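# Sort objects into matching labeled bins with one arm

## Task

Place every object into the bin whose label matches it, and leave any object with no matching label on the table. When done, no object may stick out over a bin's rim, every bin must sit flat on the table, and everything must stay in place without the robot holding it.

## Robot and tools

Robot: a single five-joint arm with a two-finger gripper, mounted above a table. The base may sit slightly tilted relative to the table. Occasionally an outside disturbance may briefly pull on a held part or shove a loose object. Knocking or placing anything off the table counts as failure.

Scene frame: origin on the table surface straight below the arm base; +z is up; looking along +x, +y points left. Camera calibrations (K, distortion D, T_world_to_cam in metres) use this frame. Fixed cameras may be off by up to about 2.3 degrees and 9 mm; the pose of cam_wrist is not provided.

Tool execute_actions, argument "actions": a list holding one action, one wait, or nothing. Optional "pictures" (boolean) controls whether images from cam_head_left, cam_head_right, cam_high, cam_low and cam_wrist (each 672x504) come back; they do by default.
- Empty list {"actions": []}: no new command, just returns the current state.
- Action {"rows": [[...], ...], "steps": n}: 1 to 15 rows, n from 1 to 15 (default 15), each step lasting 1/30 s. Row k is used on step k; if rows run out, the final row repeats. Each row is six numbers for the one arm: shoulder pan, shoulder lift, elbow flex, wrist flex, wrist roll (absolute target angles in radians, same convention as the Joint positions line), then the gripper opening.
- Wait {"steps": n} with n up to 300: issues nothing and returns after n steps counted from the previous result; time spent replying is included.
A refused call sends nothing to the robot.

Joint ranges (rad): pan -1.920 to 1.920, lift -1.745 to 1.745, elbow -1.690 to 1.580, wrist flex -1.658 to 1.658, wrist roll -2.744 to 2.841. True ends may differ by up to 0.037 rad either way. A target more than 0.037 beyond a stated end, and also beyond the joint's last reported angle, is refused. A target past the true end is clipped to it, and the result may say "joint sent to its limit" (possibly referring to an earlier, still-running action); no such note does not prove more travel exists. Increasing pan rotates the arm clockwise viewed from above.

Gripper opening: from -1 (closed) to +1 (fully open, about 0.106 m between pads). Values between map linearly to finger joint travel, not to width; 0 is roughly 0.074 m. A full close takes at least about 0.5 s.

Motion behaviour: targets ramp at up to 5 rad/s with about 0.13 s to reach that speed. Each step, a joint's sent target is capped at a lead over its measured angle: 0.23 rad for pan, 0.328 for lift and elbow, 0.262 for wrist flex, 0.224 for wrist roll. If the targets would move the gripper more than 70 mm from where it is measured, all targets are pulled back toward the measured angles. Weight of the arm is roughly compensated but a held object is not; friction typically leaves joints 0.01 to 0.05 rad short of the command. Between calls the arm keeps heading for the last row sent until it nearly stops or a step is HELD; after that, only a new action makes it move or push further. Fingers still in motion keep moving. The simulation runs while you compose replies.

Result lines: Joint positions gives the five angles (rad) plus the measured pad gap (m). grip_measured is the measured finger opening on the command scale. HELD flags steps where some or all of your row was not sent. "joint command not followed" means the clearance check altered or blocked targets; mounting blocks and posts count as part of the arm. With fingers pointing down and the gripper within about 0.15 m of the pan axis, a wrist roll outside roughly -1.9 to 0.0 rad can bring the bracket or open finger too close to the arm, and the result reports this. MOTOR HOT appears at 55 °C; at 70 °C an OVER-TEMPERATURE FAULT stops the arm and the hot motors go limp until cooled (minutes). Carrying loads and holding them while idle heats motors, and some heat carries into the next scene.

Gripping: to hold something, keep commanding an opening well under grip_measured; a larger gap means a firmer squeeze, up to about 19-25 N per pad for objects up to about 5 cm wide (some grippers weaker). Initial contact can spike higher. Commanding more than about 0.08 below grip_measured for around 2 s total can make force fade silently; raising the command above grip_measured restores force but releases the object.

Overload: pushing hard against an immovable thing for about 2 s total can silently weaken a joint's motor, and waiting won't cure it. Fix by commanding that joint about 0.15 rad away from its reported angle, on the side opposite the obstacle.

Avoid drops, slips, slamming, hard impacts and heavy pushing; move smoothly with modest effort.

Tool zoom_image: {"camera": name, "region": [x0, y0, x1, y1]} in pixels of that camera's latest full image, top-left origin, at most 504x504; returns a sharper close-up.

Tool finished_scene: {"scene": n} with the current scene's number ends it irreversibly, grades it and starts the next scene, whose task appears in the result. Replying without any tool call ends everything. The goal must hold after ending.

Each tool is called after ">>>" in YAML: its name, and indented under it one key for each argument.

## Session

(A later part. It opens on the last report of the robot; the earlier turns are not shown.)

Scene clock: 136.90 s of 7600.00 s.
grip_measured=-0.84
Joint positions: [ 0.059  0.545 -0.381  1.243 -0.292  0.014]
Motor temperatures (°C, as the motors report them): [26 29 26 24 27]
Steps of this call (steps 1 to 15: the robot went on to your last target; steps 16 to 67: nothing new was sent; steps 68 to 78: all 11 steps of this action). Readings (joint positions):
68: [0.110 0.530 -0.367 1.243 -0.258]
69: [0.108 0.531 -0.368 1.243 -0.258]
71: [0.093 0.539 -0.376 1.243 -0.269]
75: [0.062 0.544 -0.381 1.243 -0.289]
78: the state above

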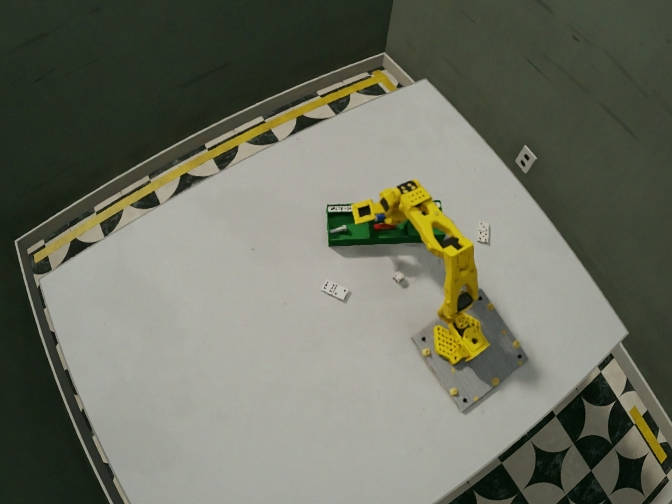

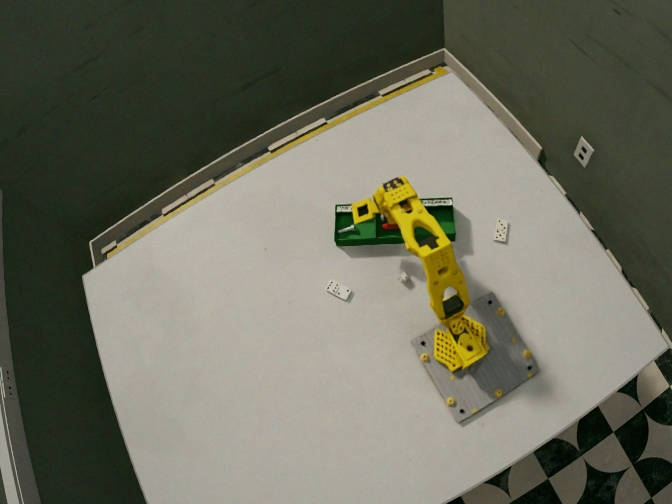

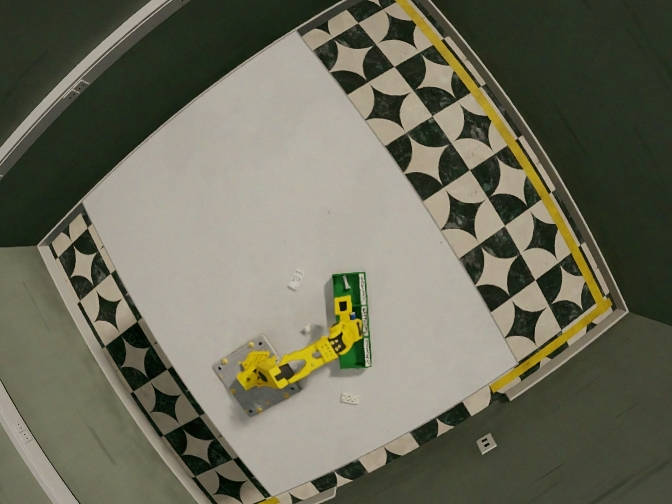

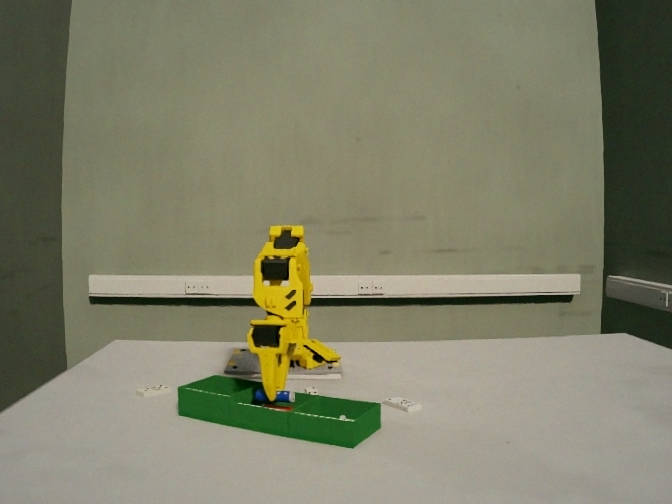

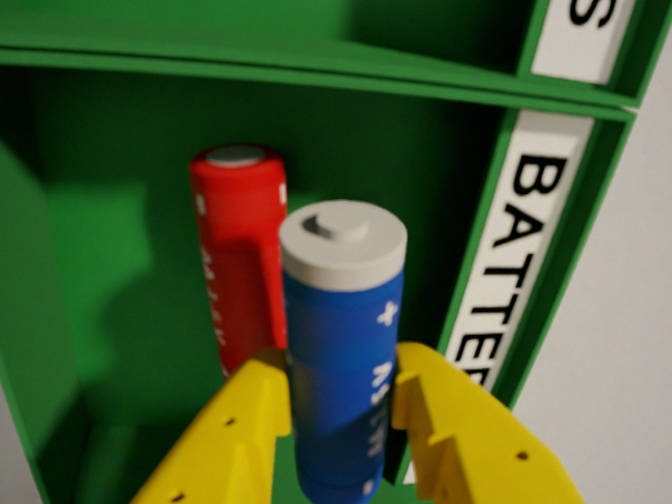

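>>> execute_actions:
  actions:
    - {"rows":[[0.055,0.565,-0.38,1.21,-0.3,-0.9],[0.055,0.57,-0.36,1.19,-0.3,-0.9],[0.055,0.57,-0.35,1.18,-0.3,-0.9],[0.055,0.57,-0.35,1.18,-0.3,-0.9],[0.055,0.57,-0.35,1.18,-0.3,-0.9],[0.055,0.57,-0.35,1.18,-0.3,-0.9],[0.055,0.57,-0.35,1.18,-0.3,-0.9],[0.055,0.57,-0.35,1.18,-0.3,-0.83],[0.055,0.57,-0.35,1.18,-0.3,-0.77],[0.055,0.57,-0.35,1.18,-0.3,-0.72]]}

>>> execute_actions:
  actions:
    - {"rows":[[0.055,0.54,-0.37,1.22,-0.3,-0.72],[0.055,0.5,-0.4,1.28,-0.3,-0.72],[0.055,0.46,-0.43,1.34,-0.3,-0.72],[0.055,0.42,-0.45,1.4,-0.3,-0.72],[0.055,0.37,-0.46,1.45,-0.3,-0.72],[0.055,0.3,-0.45,1.48,-0.3,-0.72],[0.055,0.22,-0.42,1.5,-0.3,-0.72],[0.055,0.15,-0.4,1.5,-0.3,-0.72]]}

Scene clock: 140.13 s of 7600.00 s.
grip_measured=-0.74
Joint positions: [ 0.059  0.555 -0.368  1.188 -0.292  0.021]
Motor temperatures (°C, as the motors report them): [26 29 26 24 27]
Steps of this call (steps 1 to 15: the robot went on to your last target; steps 16 to 82: nothing new was sent; steps 83 to 97: all 15 steps of this action). Readings (joint positions):
83: [0.059 0.545 -0.381 1.241 -0.292]
84: [0.059 0.547 -0.381 1.235 -0.292]
86: [0.059 0.551 -0.373 1.209 -0.292]
90: [0.059 0.555 -0.368 1.191 -0.292]
97: the state above

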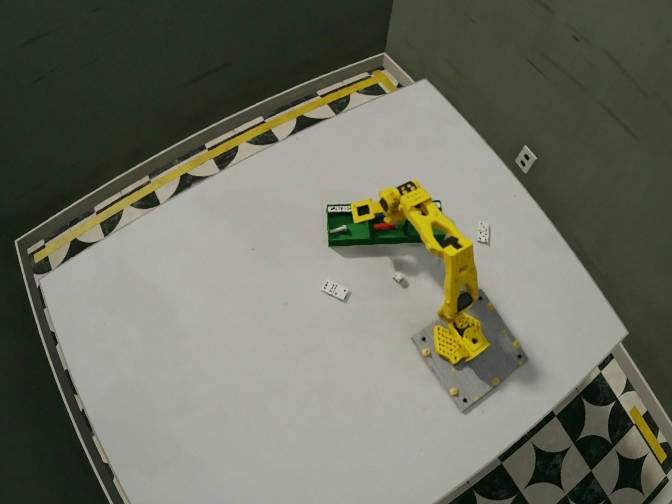

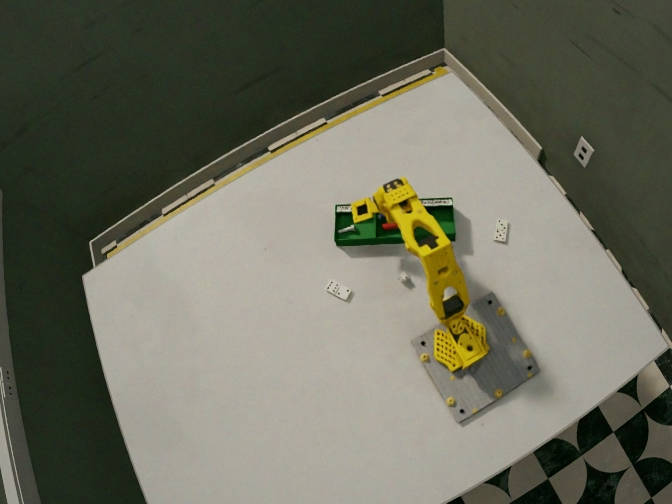

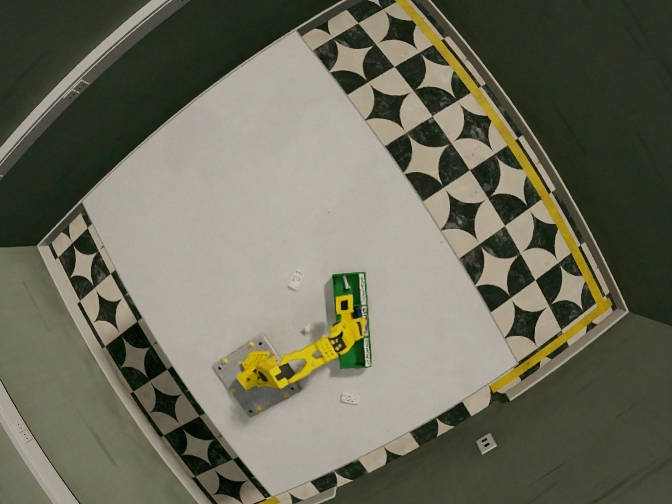

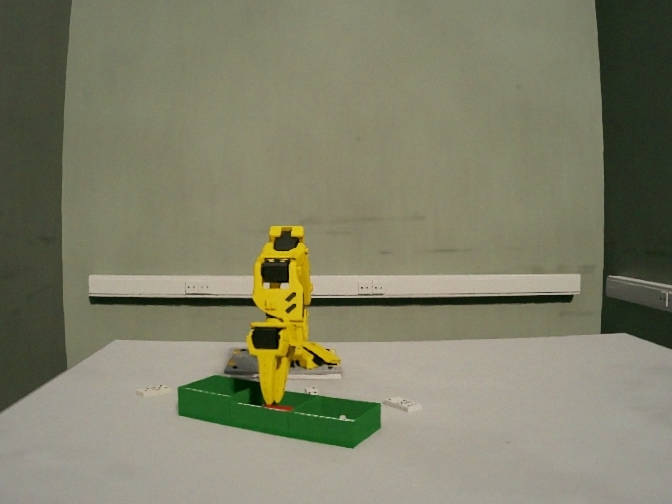

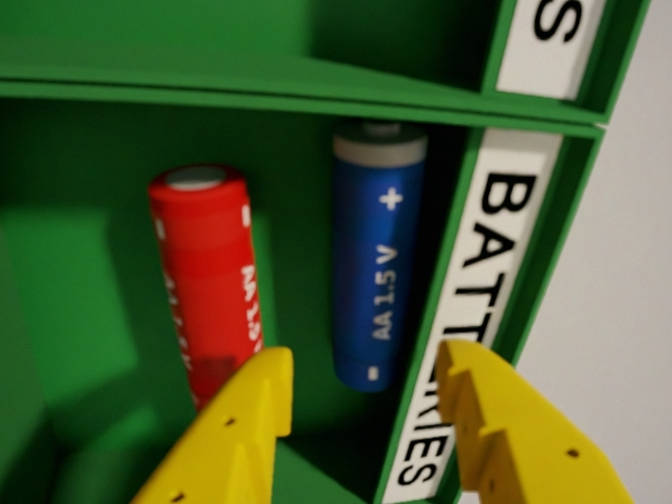

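Scene clock: 140.63 s of 7600.00 s.
grip_measured=-0.73
Joint positions: [ 0.059  0.162 -0.422  1.491 -0.292  0.022]
Motor temperatures (°C, as the motors report them): [26 29 26 24 27]
Steps of this call (steps 1 to 15: all 15 steps of this action). Readings (joint positions):
1: [0.059 0.555 -0.368 1.188 -0.292]
2: [0.059 0.553 -0.368 1.194 -0.292]
4: [0.059 0.525 -0.384 1.251 -0.292]
8: [0.059 0.360 -0.424 1.435 -0.292]
15: the state above

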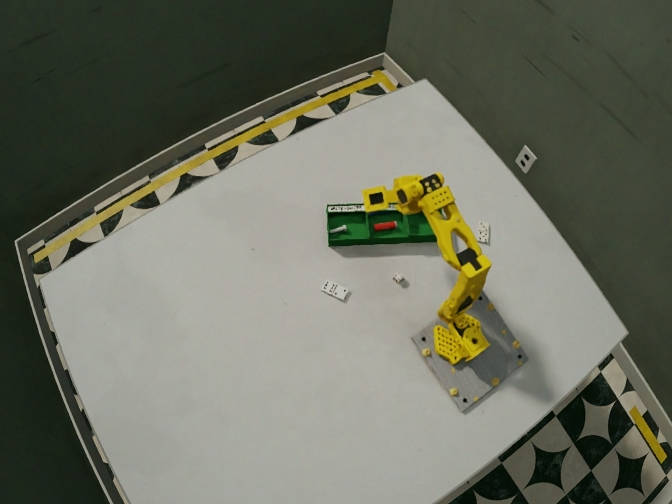

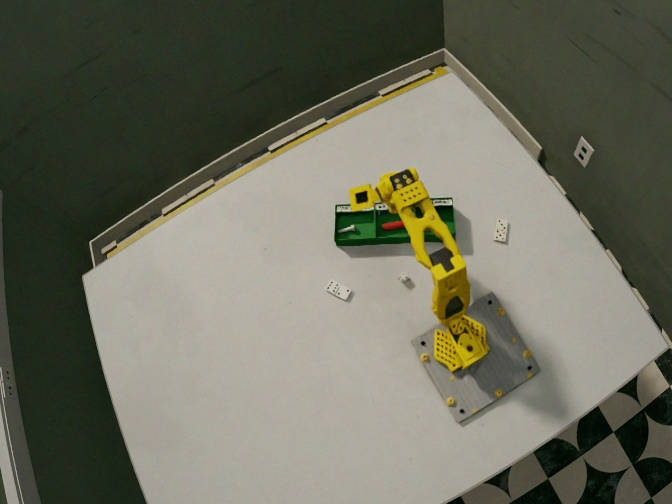

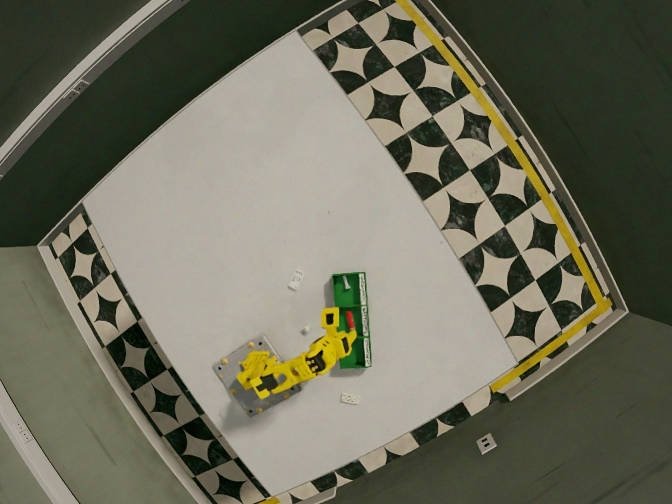

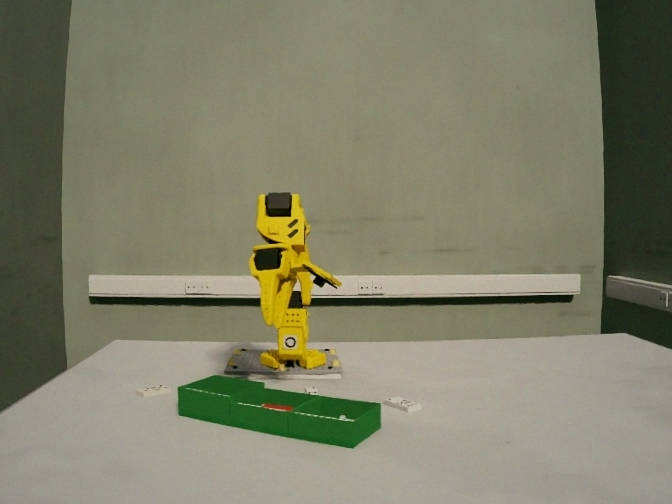

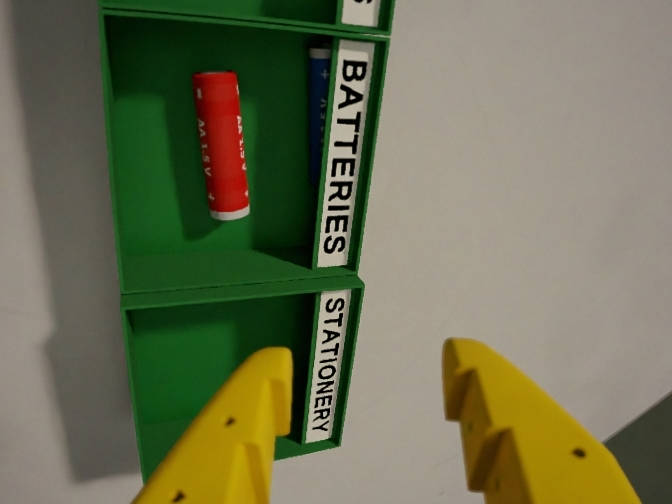

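>>> finished_scene:
  scene: 1

The scene is finished: the task was done.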